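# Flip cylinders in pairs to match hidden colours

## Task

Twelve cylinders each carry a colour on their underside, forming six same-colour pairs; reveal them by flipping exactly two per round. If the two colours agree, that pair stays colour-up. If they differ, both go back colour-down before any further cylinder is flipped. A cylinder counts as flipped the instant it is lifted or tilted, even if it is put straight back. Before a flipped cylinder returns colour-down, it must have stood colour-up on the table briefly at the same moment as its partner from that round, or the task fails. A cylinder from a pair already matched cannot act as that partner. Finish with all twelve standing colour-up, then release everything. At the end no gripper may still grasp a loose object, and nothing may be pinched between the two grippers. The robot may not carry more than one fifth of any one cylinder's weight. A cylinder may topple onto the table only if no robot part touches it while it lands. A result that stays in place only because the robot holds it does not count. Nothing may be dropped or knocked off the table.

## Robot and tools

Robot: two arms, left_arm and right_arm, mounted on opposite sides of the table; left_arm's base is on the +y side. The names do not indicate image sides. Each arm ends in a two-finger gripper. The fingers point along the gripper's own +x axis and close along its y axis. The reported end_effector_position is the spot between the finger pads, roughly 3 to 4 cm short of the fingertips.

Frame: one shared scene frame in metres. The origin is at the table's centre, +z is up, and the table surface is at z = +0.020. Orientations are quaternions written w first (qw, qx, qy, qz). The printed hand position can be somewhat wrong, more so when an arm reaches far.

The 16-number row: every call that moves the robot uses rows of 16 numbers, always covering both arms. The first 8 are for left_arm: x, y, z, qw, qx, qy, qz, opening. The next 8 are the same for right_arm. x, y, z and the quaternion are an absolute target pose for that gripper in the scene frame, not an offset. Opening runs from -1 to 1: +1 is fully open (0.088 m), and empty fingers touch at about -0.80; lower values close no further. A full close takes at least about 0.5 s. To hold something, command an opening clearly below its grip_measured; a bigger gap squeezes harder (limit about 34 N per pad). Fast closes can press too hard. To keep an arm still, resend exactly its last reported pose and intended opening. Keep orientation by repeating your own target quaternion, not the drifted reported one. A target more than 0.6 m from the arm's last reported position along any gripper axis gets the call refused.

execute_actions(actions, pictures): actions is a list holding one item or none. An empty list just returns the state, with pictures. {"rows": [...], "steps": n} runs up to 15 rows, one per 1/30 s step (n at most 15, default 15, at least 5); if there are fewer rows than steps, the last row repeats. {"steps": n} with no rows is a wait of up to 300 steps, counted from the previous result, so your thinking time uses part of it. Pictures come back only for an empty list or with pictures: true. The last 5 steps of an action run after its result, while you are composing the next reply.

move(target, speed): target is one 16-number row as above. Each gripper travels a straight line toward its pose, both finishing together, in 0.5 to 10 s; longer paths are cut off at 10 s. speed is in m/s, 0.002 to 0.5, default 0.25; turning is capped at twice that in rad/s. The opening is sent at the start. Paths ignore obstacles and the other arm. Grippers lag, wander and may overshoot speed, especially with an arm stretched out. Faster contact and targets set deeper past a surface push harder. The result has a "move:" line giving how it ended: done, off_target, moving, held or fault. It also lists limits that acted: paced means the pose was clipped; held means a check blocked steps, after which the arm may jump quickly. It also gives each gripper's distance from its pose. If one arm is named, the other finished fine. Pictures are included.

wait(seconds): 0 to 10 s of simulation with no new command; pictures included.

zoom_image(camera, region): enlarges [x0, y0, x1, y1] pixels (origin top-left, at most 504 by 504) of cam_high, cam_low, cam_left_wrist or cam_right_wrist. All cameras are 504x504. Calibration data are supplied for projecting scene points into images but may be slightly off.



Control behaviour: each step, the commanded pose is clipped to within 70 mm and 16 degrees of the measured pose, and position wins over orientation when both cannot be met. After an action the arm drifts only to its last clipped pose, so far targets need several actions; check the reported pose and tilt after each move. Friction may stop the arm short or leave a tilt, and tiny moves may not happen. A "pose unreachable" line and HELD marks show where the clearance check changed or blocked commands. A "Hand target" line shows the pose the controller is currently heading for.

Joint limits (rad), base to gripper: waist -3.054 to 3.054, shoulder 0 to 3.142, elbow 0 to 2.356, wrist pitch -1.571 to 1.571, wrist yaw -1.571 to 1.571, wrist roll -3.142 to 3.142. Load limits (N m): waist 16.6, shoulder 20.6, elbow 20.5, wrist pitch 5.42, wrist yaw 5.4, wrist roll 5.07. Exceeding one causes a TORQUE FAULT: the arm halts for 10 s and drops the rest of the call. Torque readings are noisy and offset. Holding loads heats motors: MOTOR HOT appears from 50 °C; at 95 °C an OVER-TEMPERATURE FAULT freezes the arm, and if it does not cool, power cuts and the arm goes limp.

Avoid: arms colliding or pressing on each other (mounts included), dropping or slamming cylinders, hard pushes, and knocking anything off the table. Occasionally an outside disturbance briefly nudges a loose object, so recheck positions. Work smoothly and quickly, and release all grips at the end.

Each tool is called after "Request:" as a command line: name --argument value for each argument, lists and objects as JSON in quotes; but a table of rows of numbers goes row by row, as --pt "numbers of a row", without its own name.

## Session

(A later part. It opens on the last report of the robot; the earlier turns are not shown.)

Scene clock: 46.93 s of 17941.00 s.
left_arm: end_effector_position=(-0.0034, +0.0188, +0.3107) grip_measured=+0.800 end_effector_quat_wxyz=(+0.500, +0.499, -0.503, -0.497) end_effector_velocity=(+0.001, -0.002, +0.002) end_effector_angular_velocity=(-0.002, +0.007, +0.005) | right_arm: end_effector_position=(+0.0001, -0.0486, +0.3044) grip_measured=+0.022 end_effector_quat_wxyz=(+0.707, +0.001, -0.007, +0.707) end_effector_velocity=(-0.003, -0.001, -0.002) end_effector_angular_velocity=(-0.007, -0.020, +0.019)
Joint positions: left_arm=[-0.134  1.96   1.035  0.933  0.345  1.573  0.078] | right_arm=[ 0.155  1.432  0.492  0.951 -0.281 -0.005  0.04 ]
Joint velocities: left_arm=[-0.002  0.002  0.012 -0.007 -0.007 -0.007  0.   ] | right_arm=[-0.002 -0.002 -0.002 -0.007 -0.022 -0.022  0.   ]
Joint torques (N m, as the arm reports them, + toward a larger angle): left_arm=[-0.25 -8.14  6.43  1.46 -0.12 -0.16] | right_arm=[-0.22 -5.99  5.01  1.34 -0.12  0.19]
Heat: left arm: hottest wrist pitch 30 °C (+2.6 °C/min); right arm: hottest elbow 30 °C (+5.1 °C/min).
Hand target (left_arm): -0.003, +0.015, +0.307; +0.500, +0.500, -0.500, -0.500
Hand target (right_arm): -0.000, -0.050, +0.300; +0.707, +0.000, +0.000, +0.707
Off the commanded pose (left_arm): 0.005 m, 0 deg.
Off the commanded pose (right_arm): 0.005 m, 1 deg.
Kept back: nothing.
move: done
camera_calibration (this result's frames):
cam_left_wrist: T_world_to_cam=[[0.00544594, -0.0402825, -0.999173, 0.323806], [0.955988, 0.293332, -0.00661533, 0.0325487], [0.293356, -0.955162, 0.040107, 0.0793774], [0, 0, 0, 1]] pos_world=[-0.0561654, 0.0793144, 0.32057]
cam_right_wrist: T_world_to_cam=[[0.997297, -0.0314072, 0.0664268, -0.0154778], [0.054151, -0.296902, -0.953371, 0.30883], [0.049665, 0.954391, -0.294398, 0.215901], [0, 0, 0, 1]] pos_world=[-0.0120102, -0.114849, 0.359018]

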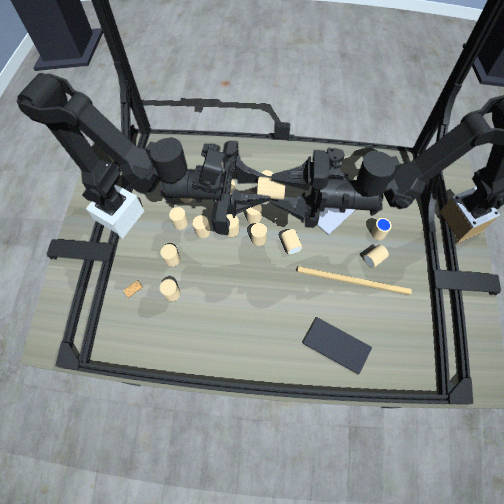

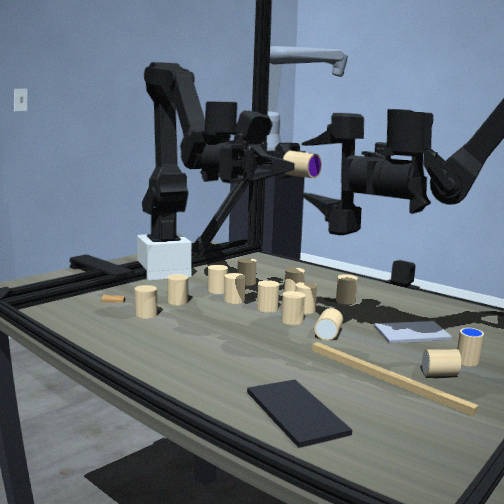

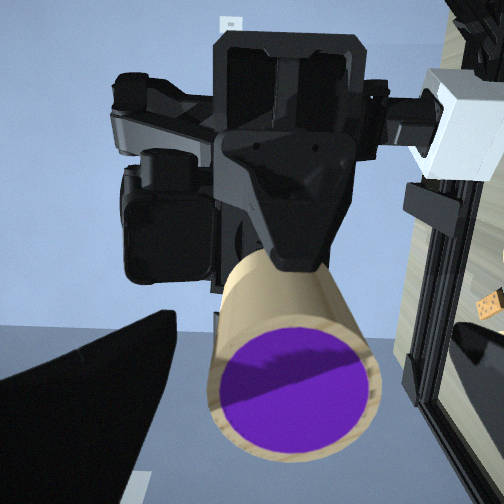

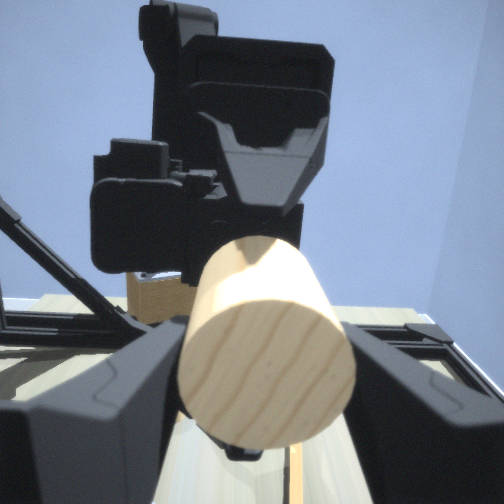

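Request:
move --target '[-0.003,0.013,0.315,0.5,0.5,-0.5,-0.5,0.8,0.0,-0.05,0.3,0.707,0,0,0.707,-0.4]' --speed 0.05

Request:
move --target '[-0.003,0.013,0.315,0.5,0.5,-0.5,-0.5,-0.4,0.0,-0.05,0.3,0.707,0,0,0.707,-0.4]'

Request:
move --target '[-0.003,0.013,0.315,0.5,0.5,-0.5,-0.5,-0.4,0.0,-0.05,0.3,0.707,0,0,0.707,0.8]'

Request:
move --target '[-0.003,0.05,0.315,0.5,0.5,-0.5,-0.5,-0.4,0.0,-0.12,0.3,0.707,0,0,0.707,0.8]'

Request:
move --target '[-0.15,0.28,0.16,0,-0.707,0,0.707,-0.4,0.0,-0.12,0.3,0.707,0,0,0.707,0.8]' --speed 0.4

Request:
move --target '[-0.15,0.28,0.074,0,-0.707,0,0.707,-0.4,0.0,-0.12,0.3,0.707,0,0,0.707,0.8]' --speed 0.07

Request:
move --target '[-0.15,0.28,0.074,0,-0.707,0,0.707,0.7,0.0,-0.12,0.3,0.707,0,0,0.707,0.8]'

Request:
wait --seconds 1.5

Scene clock: 48.10 s of 17941.00 s.
left_arm: end_effector_position=(-0.0026, +0.0154, +0.3118) grip_measured=+0.800 end_effector_quat_wxyz=(+0.499, +0.501, -0.499, -0.501) end_effector_velocity=(-0.000, +0.000, -0.004) end_effector_angular_velocity=(+0.021, +0.029, +0.005) | right_arm: end_effector_position=(+0.0001, -0.0486, +0.3044) grip_measured=+0.022 end_effector_quat_wxyz=(+0.707, +0.001, -0.007, +0.707) end_effector_velocity=(-0.000, -0.001, -0.009) end_effector_angular_velocity=(-0.031, +0.016, +0.005)
Joint positions: left_arm=[-0.136  1.961  1.056  0.899  0.344  1.573  0.078] | right_arm=[ 0.155  1.432  0.492  0.951 -0.281 -0.005  0.04 ]
Joint velocities: left_arm=[-0.002 -0.002 -0.002 -0.022 -0.007 -0.022 -0.   ] | right_arm=[-0.002  0.002 -0.007 -0.022 -0.007  0.007 -0.   ]
Joint torques (N m, as the arm reports them, + toward a larger angle): left_arm=[-0.18 -9.93  6.9   1.52 -0.11 -0.13] | right_arm=[-0.2  -6.03  5.03  1.33 -0.12  0.18]
Heat: left arm: hottest wrist pitch 31 °C (+3.7 °C/min); right arm: hottest elbow 30 °C (+5.0 °C/min).
Hand target (left_arm): -0.003, +0.013, +0.315; +0.500, +0.500, -0.500, -0.500
Hand target (right_arm): -0.000, -0.050, +0.300; +0.707, +0.000, -0.000, +0.707
Off the commanded pose (left_arm): 0.004 m, 0 deg.
Off the commanded pose (right_arm): 0.005 m, 1 deg.
Kept back: nothing.
move: done
camera_calibration (this result's frames):
cam_left_wrist: T_world_to_cam=[[0.00044435, -0.0273619, -0.999625, 0.324626], [0.95584, 0.293788, -0.00761671, 0.0330885], [0.293886, -0.955479, 0.0262841, 0.0802465], [0, 0, 0, 1]] pos_world=[-0.0553549, 0.0758352, 0.322647]
cam_right_wrist: T_world_to_cam=[[0.997297, -0.0314072, 0.0664268, -0.0154778], [0.054151, -0.296902, -0.953371, 0.30883], [0.049665, 0.954391, -0.294398, 0.215901], [0, 0, 0, 1]] pos_world=[-0.0120102, -0.114849, 0.359018]

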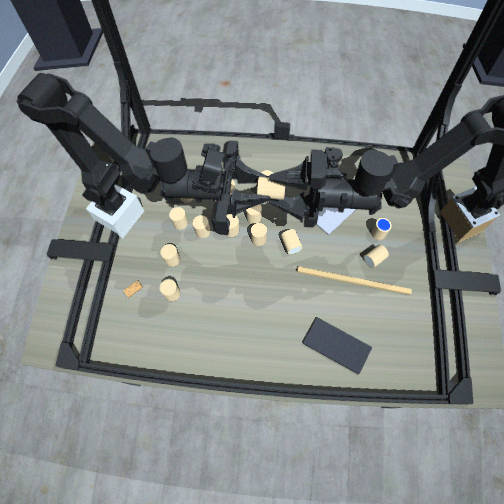

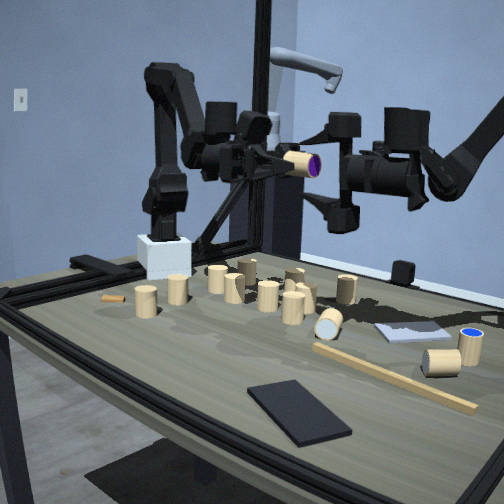

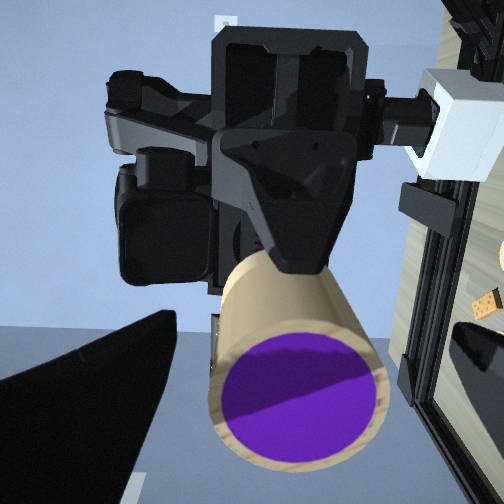

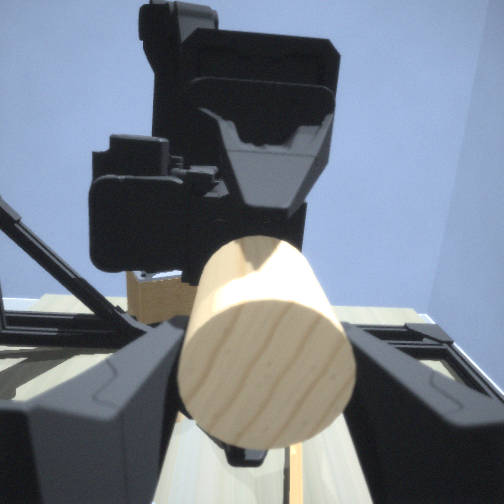

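Scene clock: 48.80 s of 17941.00 s.
left_arm: end_effector_position=(-0.0025, +0.0148, +0.3140) grip_measured=+0.025 end_effector_quat_wxyz=(+0.500, +0.500, -0.501, -0.499) end_effector_velocity=(-0.001, +0.001, +0.001) end_effector_angular_velocity=(+0.002, +0.023, +0.005) | right_arm: end_effector_position=(-0.0000, -0.0491, +0.3014) grip_measured=+0.022 end_effector_quat_wxyz=(+0.707, -0.001, -0.002, +0.707) end_effector_velocity=(+0.004, -0.002, +0.000) end_effector_angular_velocity=(-0.002, -0.007, -0.015)
Joint positions: left_arm=[-0.136  1.961  1.06   0.901  0.343  1.573  0.04 ] | right_arm=[ 0.154  1.433  0.489  0.945 -0.281 -0.004  0.04 ]
Joint velocities: left_arm=[-0.002 -0.007 -0.002 -0.007 -0.007 -0.022  0.   ] | right_arm=[-0.007 -0.007 -0.002 -0.007  0.007 -0.007 -0.   ]
Joint torques (N m, as the arm reports them, + toward a larger angle): left_arm=[ -0.28 -10.22   6.47   1.23  -0.08  -0.06] | right_arm=[-0.17 -6.15  5.42  1.65 -0.11  0.14]
Heat: left arm: hottest wrist pitch 31 °C (+3.7 °C/min); right arm: hottest elbow 30 °C (+4.9 °C/min).
Hand target (left_arm): -0.003, +0.013, +0.315; +0.500, +0.500, -0.500, -0.500
Hand target (right_arm): -0.000, -0.050, +0.300; +0.707, -0.000, +0.000, +0.707
Off the commanded pose (left_arm): 0.002 m, 0 deg.
Off the commanded pose (right_arm): 0.002 m, 0 deg.
Kept back: nothing.
move: done
camera_calibration (this result's frames):
cam_left_wrist: T_world_to_cam=[[0.00237558, -0.0338239, -0.999425, 0.326916], [0.955855, 0.29374, -0.00766911, 0.0332408], [0.29383, -0.955287, 0.0330285, 0.0774049], [0, 0, 0, 1]] pos_world=[-0.0552938, 0.0752373, 0.324427]
cam_right_wrist: T_world_to_cam=[[0.997561, -0.0304042, 0.0628346, -0.0140758], [0.0505582, -0.305952, -0.950703, 0.304646], [0.0481298, 0.951561, -0.303669, 0.218116], [0, 0, 0, 1]] pos_world=[-0.0118587, -0.114771, 0.356748]

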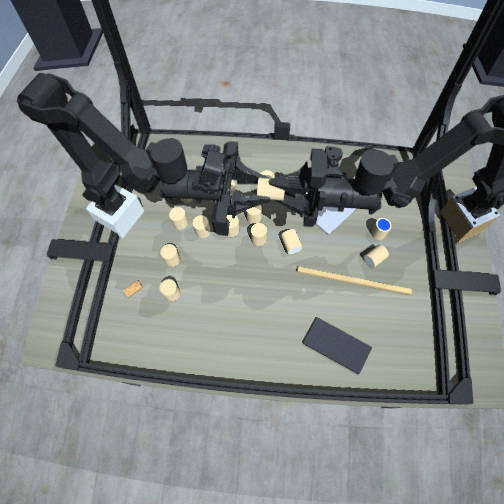

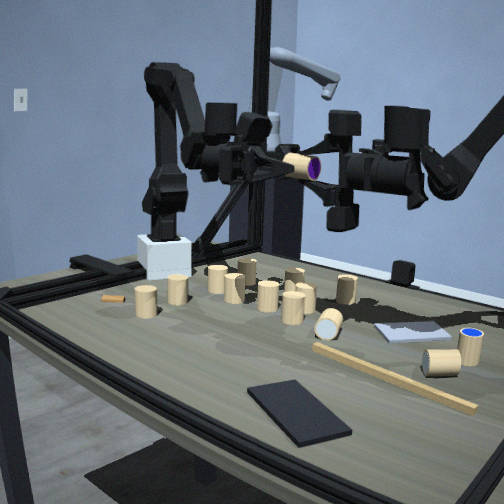

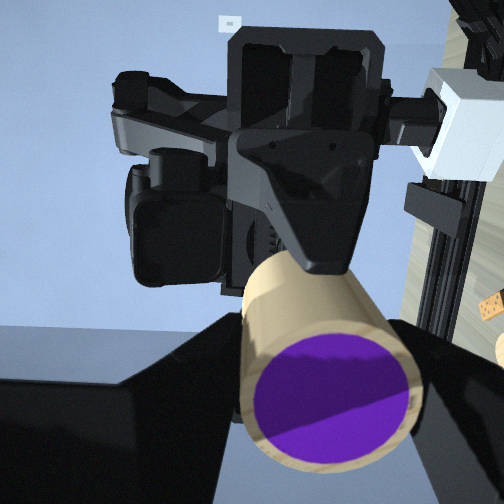

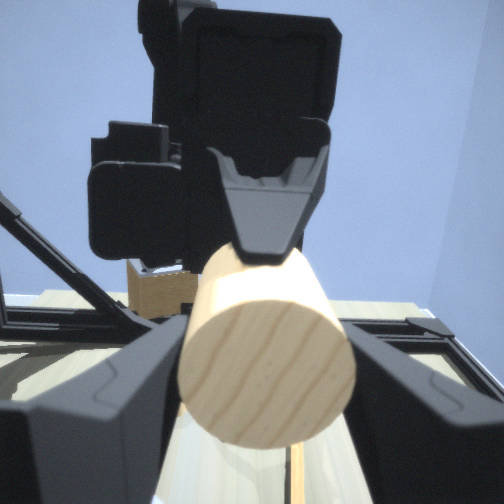

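Scene clock: 49.57 s of 17941.00 s.
left_arm: end_effector_position=(-0.0025, +0.0147, +0.3130) grip_measured=+0.024 end_effector_quat_wxyz=(+0.499, +0.501, -0.499, -0.501) end_effector_velocity=(+0.002, +0.000, -0.001) end_effector_angular_velocity=(+0.007, +0.010, +0.020) | right_arm: end_effector_position=(-0.0000, -0.0491, +0.3019) grip_measured=+0.798 end_effector_quat_wxyz=(+0.707, -0.001, -0.003, +0.707) end_effector_velocity=(-0.002, -0.000, -0.002) end_effector_angular_velocity=(-0.007, -0.005, +0.010)
Joint positions: left_arm=[-0.136  1.961  1.061  0.896  0.343  1.573  0.04 ] | right_arm=[ 0.154  1.433  0.489  0.948 -0.281 -0.004  0.078]
Joint velocities: left_arm=[-0.002 -0.002 -0.002 -0.007 -0.022 -0.007  0.   ] | right_arm=[ 0.002 -0.002 -0.002 -0.007 -0.007 -0.007  0.001]
Joint torques (N m, as the arm reports them, + toward a larger angle): left_arm=[ -0.27 -10.17   6.79   1.64  -0.05  -0.1 ] | right_arm=[-0.17 -6.13  5.46  1.53 -0.09  0.14]
Heat: left arm: hottest wrist pitch 31 °C (+3.6 °C/min); right arm: hottest elbow 30 °C (+4.8 °C/min).
Hand target (left_arm): -0.003, +0.013, +0.315; +0.500, +0.500, -0.500, -0.500
Hand target (right_arm): +0.000, -0.050, +0.300; +0.707, +0.000, +0.000, +0.707
Off the commanded pose (left_arm): 0.003 m, 0 deg.
Off the commanded pose (right_arm): 0.002 m, 0 deg.
Kept back: nothing.
move: done
camera_calibration (this result's frames):
cam_left_wrist: T_world_to_cam=[[0.000578752, -0.0287974, -0.999585, 0.325844], [0.955841, 0.293779, -0.00791014, 0.033305], [0.293885, -0.95544, 0.0276957, 0.0790541], [0, 0, 0, 1]] pos_world=[-0.0552557, 0.0751306, 0.323783]
cam_right_wrist: T_world_to_cam=[[0.997545, -0.0305418, 0.0630221, -0.0141694], [0.050801, -0.303861, -0.951361, 0.305409], [0.0482062, 0.952227, -0.301564, 0.217661], [0, 0, 0, 1]] pos_world=[-0.0118731, -0.114894, 0.357086]

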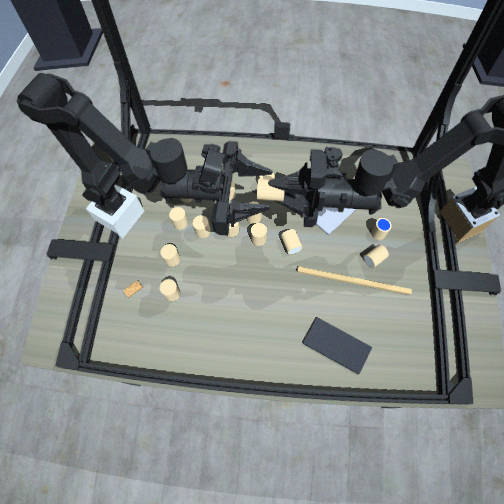

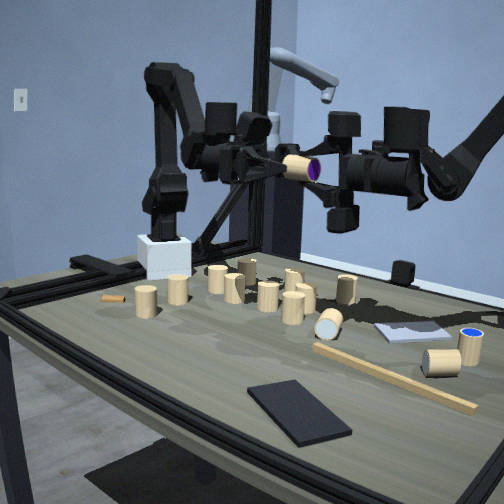

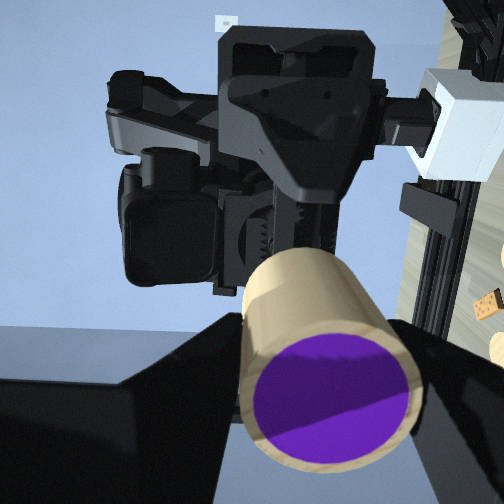

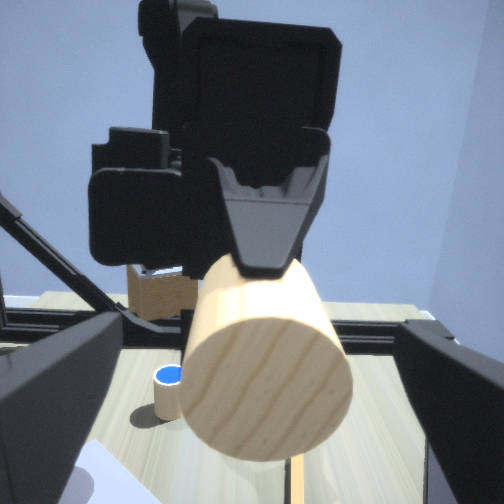

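Scene clock: 50.53 s of 17941.00 s.
left_arm: end_effector_position=(-0.0028, +0.0465, +0.3123) grip_measured=+0.023 end_effector_quat_wxyz=(+0.499, +0.501, -0.499, -0.501) end_effector_velocity=(-0.003, +0.001, +0.001) end_effector_angular_velocity=(+0.002, +0.008, -0.010) | right_arm: end_effector_position=(+0.0004, -0.1173, +0.3038) grip_measured=+0.800 end_effector_quat_wxyz=(+0.707, +0.001, -0.005, +0.707) end_effector_velocity=(+0.000, -0.003, -0.004) end_effector_angular_velocity=(-0.020, +0.001, -0.000)
Joint positions: left_arm=[-0.107  1.869  0.924  0.939  0.372  1.573  0.04 ] | right_arm=[ 0.046  1.095  0.286  0.818 -0.39  -0.003  0.078]
Joint velocities: left_arm=[-0.002 -0.007 -0.002 -0.007  0.007 -0.007 -0.001] | right_arm=[-0.007 -0.022 -0.007 -0.037 -0.007 -0.007 -0.   ]
Joint torques (N m, as the arm reports them, + toward a larger angle): left_arm=[  0.23 -11.19   4.69   1.88   0.19  -0.08] | right_arm=[-0.29 -4.62  5.17  1.12 -0.13  0.17]
Heat: left arm: hottest wrist pitch 31 °C (+3.6 °C/min); right arm: hottest elbow 30 °C (+4.7 °C/min).
Hand target (left_arm): -0.003, +0.050, +0.315; +0.500, +0.500, -0.500, -0.500
Hand target (right_arm): +0.000, -0.120, +0.300; +0.707, +0.001, +0.000, +0.707
Off the commanded pose (left_arm): 0.004 m, 0 deg.
Off the commanded pose (right_arm): 0.005 m, 1 deg.
Kept back: nothing.
move: done
camera_calibration (this result's frames):
cam_left_wrist: T_world_to_cam=[[0.0000349525, -0.0277795, -0.999614, 0.326011], [0.955836, 0.293787, -0.00813099, 0.0243703], [0.2939, -0.955467, 0.0265629, 0.109882], [0, 0, 0, 1]] pos_world=[-0.0555996, 0.106885, 0.323165]
cam_right_wrist: T_world_to_cam=[[0.997419, -0.0304915, 0.0650101, -0.0174188], [0.0529642, -0.298922, -0.952807, 0.287444], [0.0484854, 0.95379, -0.296535, 0.281812], [0, 0, 0, 1]] pos_world=[-0.0115142, -0.183398, 0.358578]

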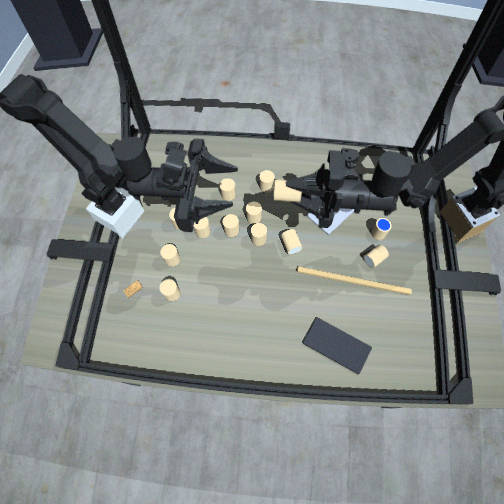

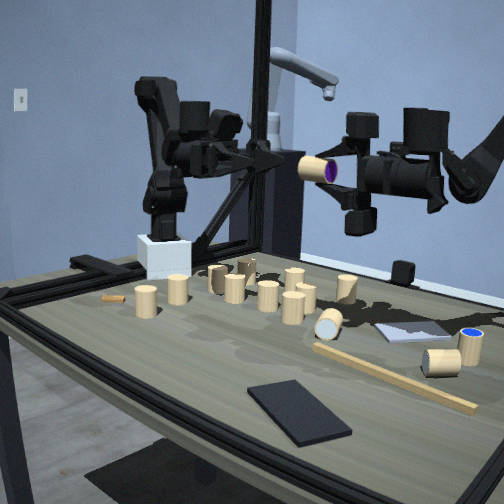

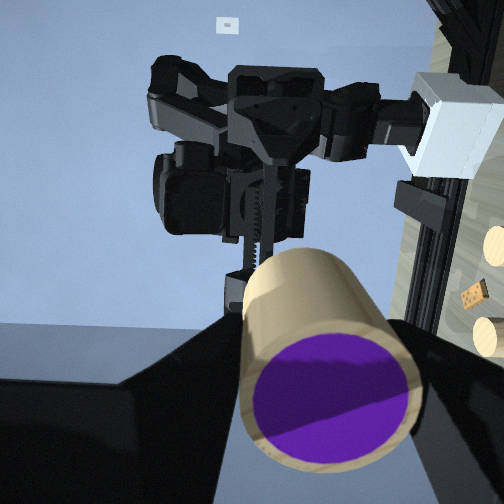

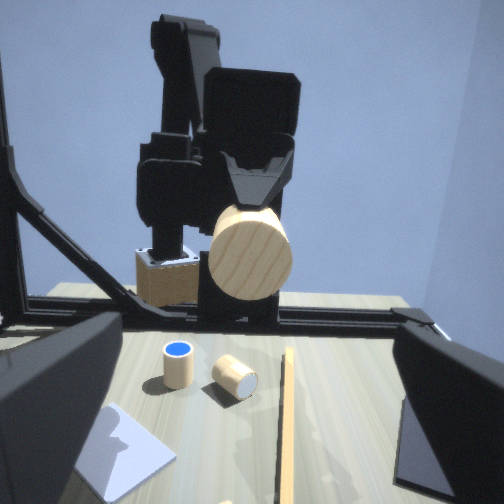

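Scene clock: 53.00 s of 17941.00 s.
left_arm: end_effector_position=(-0.1493, +0.2803, +0.1583) grip_measured=+0.019 end_effector_quat_wxyz=(+0.004, +0.704, +0.001, -0.710) end_effector_velocity=(+0.002, +0.006, -0.002) end_effector_angular_velocity=(+0.030, -0.024, +0.000) | right_arm: end_effector_position=(+0.0003, -0.1178, +0.3036) grip_measured=+0.800 end_effector_quat_wxyz=(+0.707, +0.000, -0.005, +0.707) end_effector_velocity=(+0.001, -0.001, -0.004) end_effector_angular_velocity=(-0.011, +0.012, -0.010)
Joint positions: left_arm=[-0.54   1.583  0.883 -0.866  0.009  1.503  0.04 ] | right_arm=[ 0.045  1.091  0.285  0.815 -0.392 -0.003  0.078]
Joint velocities: left_arm=[-0.007  0.007 -0.002 -0.022 -0.022 -0.007  0.   ] | right_arm=[-0.002 -0.002 -0.007 -0.007  0.007  0.007 -0.   ]
Joint torques (N m, as the arm reports them, + toward a larger angle): left_arm=[-0.04 -4.76  5.97  0.18  0.08 -0.08] | right_arm=[-0.32 -4.61  5.19  1.13 -0.12  0.12]
Heat: left arm: hottest shoulder 31 °C (+3.4 °C/min); right arm: hottest elbow 30 °C (+4.5 °C/min).
Hand target (left_arm): -0.150, +0.278, +0.158; +0.003, +0.704, +0.003, -0.711
Hand target (right_arm): -0.000, -0.120, +0.300; +0.707, +0.000, -0.000, +0.707
Off the commanded pose (left_arm): 0.002 m, 1 deg.
Off the commanded pose (right_arm): 0.004 m, 1 deg.
Kept back: nothing.
move: done
camera_calibration (this result's frames):
cam_left_wrist: T_world_to_cam=[[-0.00766564, 0.999289, -0.036925, -0.262869], [0.958451, 0.0178722, 0.284696, 0.125816], [0.285153, -0.0332084, -0.957907, 0.276472], [0, 0, 0, 1]] pos_world=[-0.20144, 0.269615, 0.219308]
cam_right_wrist: T_world_to_cam=[[0.997448, -0.0300651, 0.0647508, -0.0171574], [0.0528102, -0.299577, -0.952609, 0.286987], [0.0480381, 0.953598, -0.297225, 0.282486], [0, 0, 0, 1]] pos_world=[-0.0116123, -0.183919, 0.358459]

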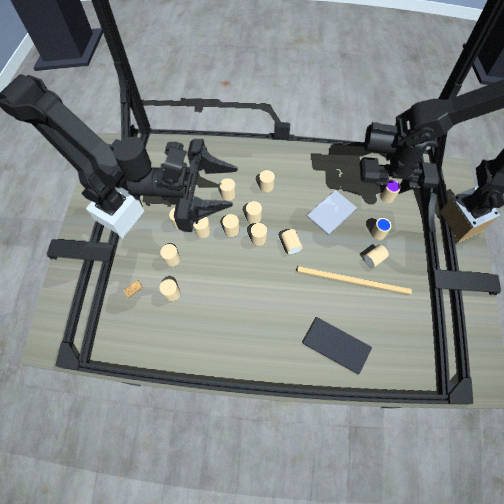

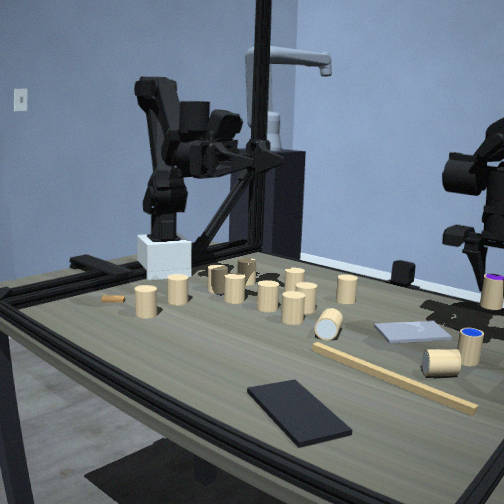

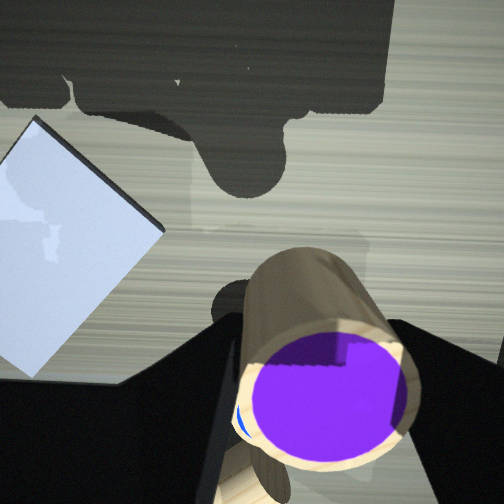

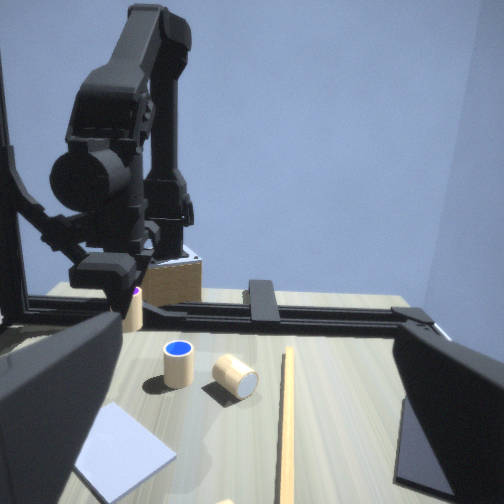

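Scene clock: 54.53 s of 17941.00 s.
left_arm: end_effector_position=(-0.1499, +0.2757, +0.0793) grip_measured=+0.018 end_effector_quat_wxyz=(+0.007, +0.706, -0.005, -0.709) end_effector_velocity=(+0.004, +0.000, -0.002) end_effector_angular_velocity=(+0.001, -0.022, +0.010) | right_arm: end_effector_position=(+0.0003, -0.1178, +0.3036) grip_measured=+0.800 end_effector_quat_wxyz=(+0.707, +0.000, -0.005, +0.707) end_effector_velocity=(-0.001, -0.001, -0.005) end_effector_angular_velocity=(-0.020, +0.016, +0.005)
Joint positions: left_arm=[-0.545  1.796  0.737 -0.494  0.003  1.502  0.04 ] | right_arm=[ 0.045  1.091  0.285  0.815 -0.392 -0.003  0.078]
Joint velocities: left_arm=[ 0.002  0.007 -0.002  0.007 -0.022 -0.007 -0.   ] | right_arm=[-0.002 -0.002 -0.002 -0.022 -0.007  0.007  0.   ]
Joint torques (N m, as the arm reports them, + toward a larger angle): left_arm=[-0.02 -4.66  2.67  0.74 -0.03 -0.04] | right_arm=[-0.3  -4.57  5.2   1.14 -0.12  0.12]
Heat: left arm: hottest wrist pitch 31 °C (+3.3 °C/min); right arm: hottest elbow 30 °C (+4.4 °C/min).
Hand target (left_arm): -0.150, +0.280, +0.074; +0.000, +0.707, +0.000, -0.707
Hand target (right_arm): -0.000, -0.120, +0.300; +0.707, +0.000, -0.000, +0.707
Off the commanded pose (left_arm): 0.007 m, 1 deg.
Off the commanded pose (right_arm): 0.004 m, 1 deg.
Kept back: nothing.
move: done
camera_calibration (this result's frames):
cam_left_wrist: T_world_to_cam=[[-0.002926, 0.99877, -0.0495046, -0.259302], [0.957002, 0.0171565, 0.289573, 0.148599], [0.290066, -0.0465287, -0.955875, 0.205018], [0, 0, 0, 1]] pos_world=[-0.202437, 0.265973, 0.140104]
cam_right_wrist: T_world_to_cam=[[0.997448, -0.0300651, 0.0647508, -0.0171574], [0.0528102, -0.299577, -0.952609, 0.286987], [0.0480381, 0.953598, -0.297225, 0.282486], [0, 0, 0, 1]] pos_world=[-0.0116123, -0.183919, 0.358459]

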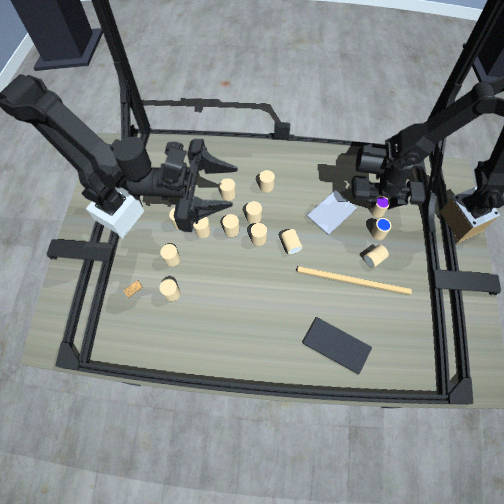

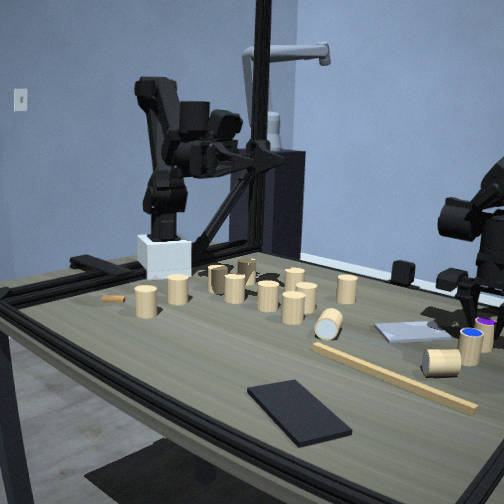

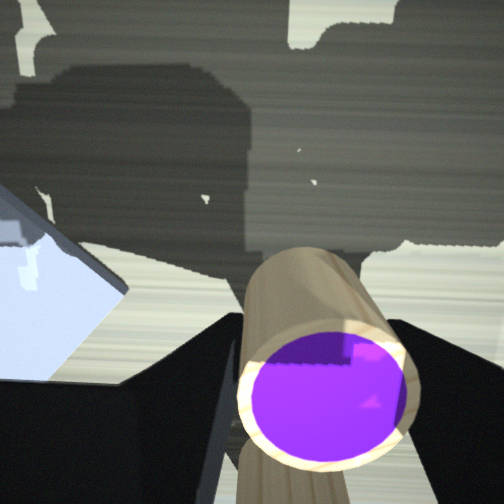

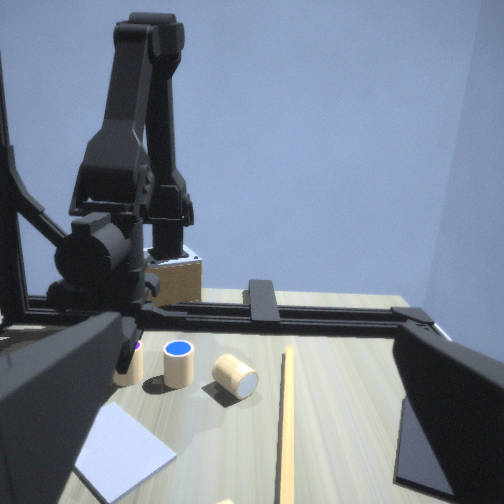

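Scene clock: 55.27 s of 17941.00 s.
left_arm: end_effector_position=(-0.1501, +0.2751, +0.0784) grip_measured=+0.698 end_effector_quat_wxyz=(+0.007, +0.706, -0.006, -0.709) end_effector_velocity=(+0.000, -0.000, -0.001) end_effector_angular_velocity=(-0.003, -0.007, +0.005) | right_arm: end_effector_position=(+0.0003, -0.1179, +0.3034) grip_measured=+0.800 end_effector_quat_wxyz=(+0.707, +0.000, -0.005, +0.707) end_effector_velocity=(+0.001, -0.001, -0.002) end_effector_angular_velocity=(-0.007, -0.005, -0.000)
Joint positions: left_arm=[-0.545  1.8    0.736 -0.489  0.003  1.503  0.073] | right_arm=[ 0.045  1.091  0.284  0.815 -0.392 -0.003  0.078]
Joint velocities: left_arm=[-0.002  0.002 -0.002  0.007 -0.007 -0.007  0.001] | right_arm=[-0.007 -0.002 -0.002 -0.007 -0.007 -0.007 -0.   ]
Joint torques (N m, as the arm reports them, + toward a larger angle): left_arm=[-0.35 -5.16  2.89  0.49 -0.02  0.02] | right_arm=[-0.3  -4.58  5.19  1.14 -0.12  0.12]
Heat: left arm: hottest wrist pitch 31 °C (+3.3 °C/min); right arm: hottest elbow 30 °C (+4.3 °C/min).
Hand target (left_arm): -0.150, +0.280, +0.074; -0.000, +0.707, -0.000, -0.707
Hand target (right_arm): -0.000, -0.120, +0.300; +0.707, -0.000, +0.000, +0.707
Off the commanded pose (left_arm): 0.007 m, 1 deg.
Off the commanded pose (right_arm): 0.004 m, 1 deg.
Kept back: nothing.
move: done
camera_calibration (this result's frames):
cam_left_wrist: T_world_to_cam=[[-0.00217004, 0.998675, -0.0514068, -0.25847], [0.95705, 0.0169778, 0.289427, 0.149054], [0.289916, -0.0485708, -0.955819, 0.20475], [0, 0, 0, 1]] pos_world=[-0.202573, 0.265542, 0.139276]
cam_right_wrist: T_world_to_cam=[[0.997458, -0.0300422, 0.0646163, -0.0170855], [0.0526716, -0.299913, -0.952511, 0.286752], [0.0479948, 0.953493, -0.297568, 0.282576], [0, 0, 0, 1]] pos_world=[-0.0116238, -0.183947, 0.358324]

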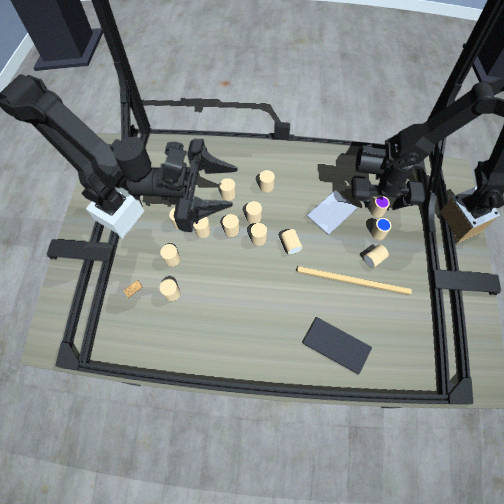

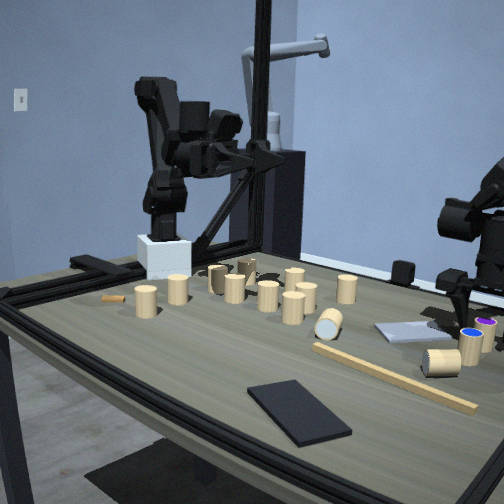

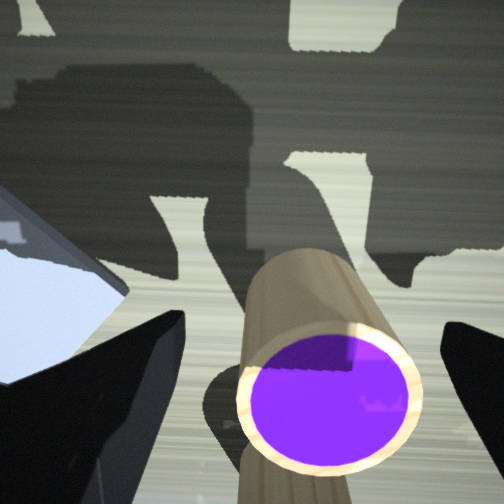

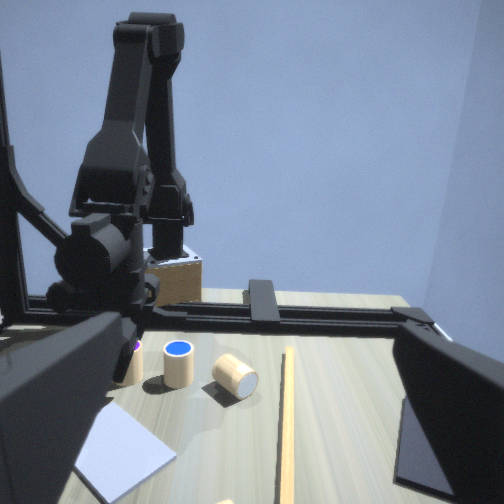

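Scene clock: 56.77 s of 17941.00 s.
left_arm: end_effector_position=(-0.1501, +0.2751, +0.0783) grip_measured=+0.700 end_effector_quat_wxyz=(+0.007, +0.706, -0.006, -0.709) end_effector_velocity=(+0.002, +0.005, +0.000) end_effector_angular_velocity=(+0.021, -0.023, +0.015) | right_arm: end_effector_position=(+0.0004, -0.1179, +0.3034) grip_measured=+0.800 end_effector_quat_wxyz=(+0.707, +0.000, -0.005, +0.707) end_effector_velocity=(-0.001, -0.001, -0.002) end_effector_angular_velocity=(-0.007, -0.005, +0.005)
Joint positions: left_arm=[-0.545  1.8    0.736 -0.488  0.003  1.503  0.073] | right_arm=[ 0.045  1.091  0.284  0.815 -0.392 -0.003  0.078]
Joint velocities: left_arm=[-0.007 -0.002 -0.002 -0.022 -0.022 -0.022 -0.   ] | right_arm=[-0.002 -0.002 -0.002 -0.007 -0.007 -0.007 -0.   ]
Joint torques (N m, as the arm reports them, + toward a larger angle): left_arm=[ 0.03 -5.02  2.98  0.56 -0.03  0.03] | right_arm=[-0.31 -4.56  5.21  1.14 -0.12  0.12]
Heat: left arm: hottest shoulder 30 °C (+2.1 °C/min); right arm: hottest elbow 30 °C (+4.2 °C/min).
Hand target (left_arm): -0.150, +0.280, +0.074; -0.000, +0.707, -0.000, -0.707
Hand target (right_arm): +0.000, -0.120, +0.300; +0.707, -0.000, +0.000, +0.707
Off the commanded pose (left_arm): 0.007 m, 1 deg.
Off the commanded pose (right_arm): 0.004 m, 1 deg.
Kept back: nothing.
Steps of this call (steps 1 to 45: nothing new was sent). Readings (end_effector_position):
1: left_arm (-0.1501, +0.2750, +0.0784) | right_arm (+0.0003, -0.1179, +0.3034)
2: left_arm (-0.1501, +0.2751, +0.0783) | right_arm (+0.0003, -0.1179, +0.3034)
4: left_arm (-0.1501, +0.2751, +0.0783) | right_arm (+0.0003, -0.1179, +0.3034)
8: left_arm (-0.1501, +0.2751, +0.0783) | right_arm (+0.0003, -0.1179, +0.3034)
45: the state above
camera_calibration (this result's frames):
cam_left_wrist: T_world_to_cam=[[-0.00217004, 0.998675, -0.0514068, -0.258448], [0.95705, 0.0169778, 0.289427, 0.149081], [0.289916, -0.0485708, -0.955819, 0.204665], [0, 0, 0, 1]] pos_world=[-0.202575, 0.265515, 0.139188]
cam_right_wrist: T_world_to_cam=[[0.997446, -0.0304227, 0.0646163, -0.0172513], [0.0525572, -0.299933, -0.952511, 0.286735], [0.0483586, 0.953475, -0.297568, 0.282593], [0, 0, 0, 1]] pos_world=[-0.0115285, -0.183968, 0.358324]

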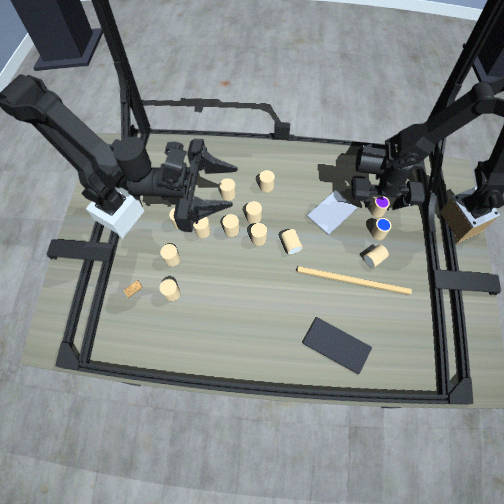

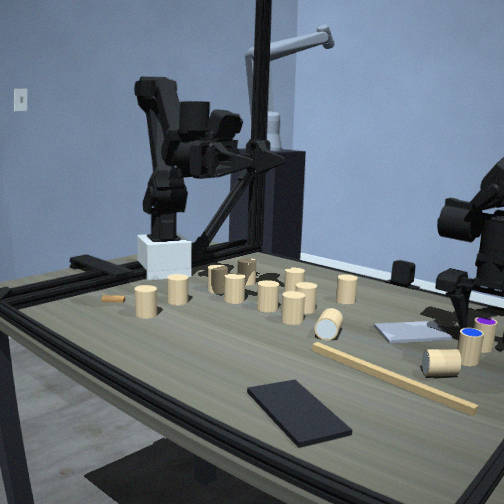

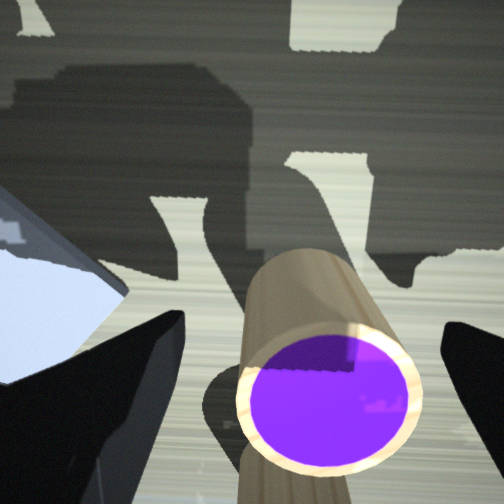

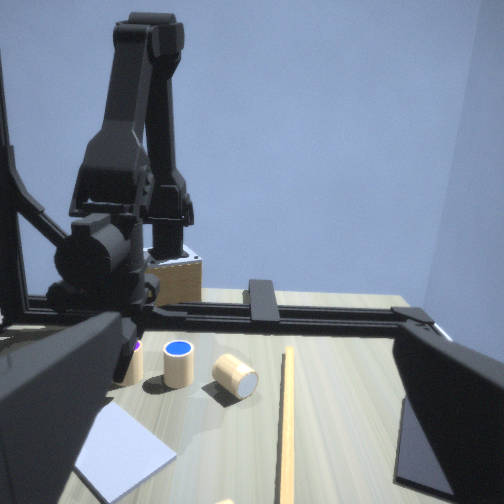

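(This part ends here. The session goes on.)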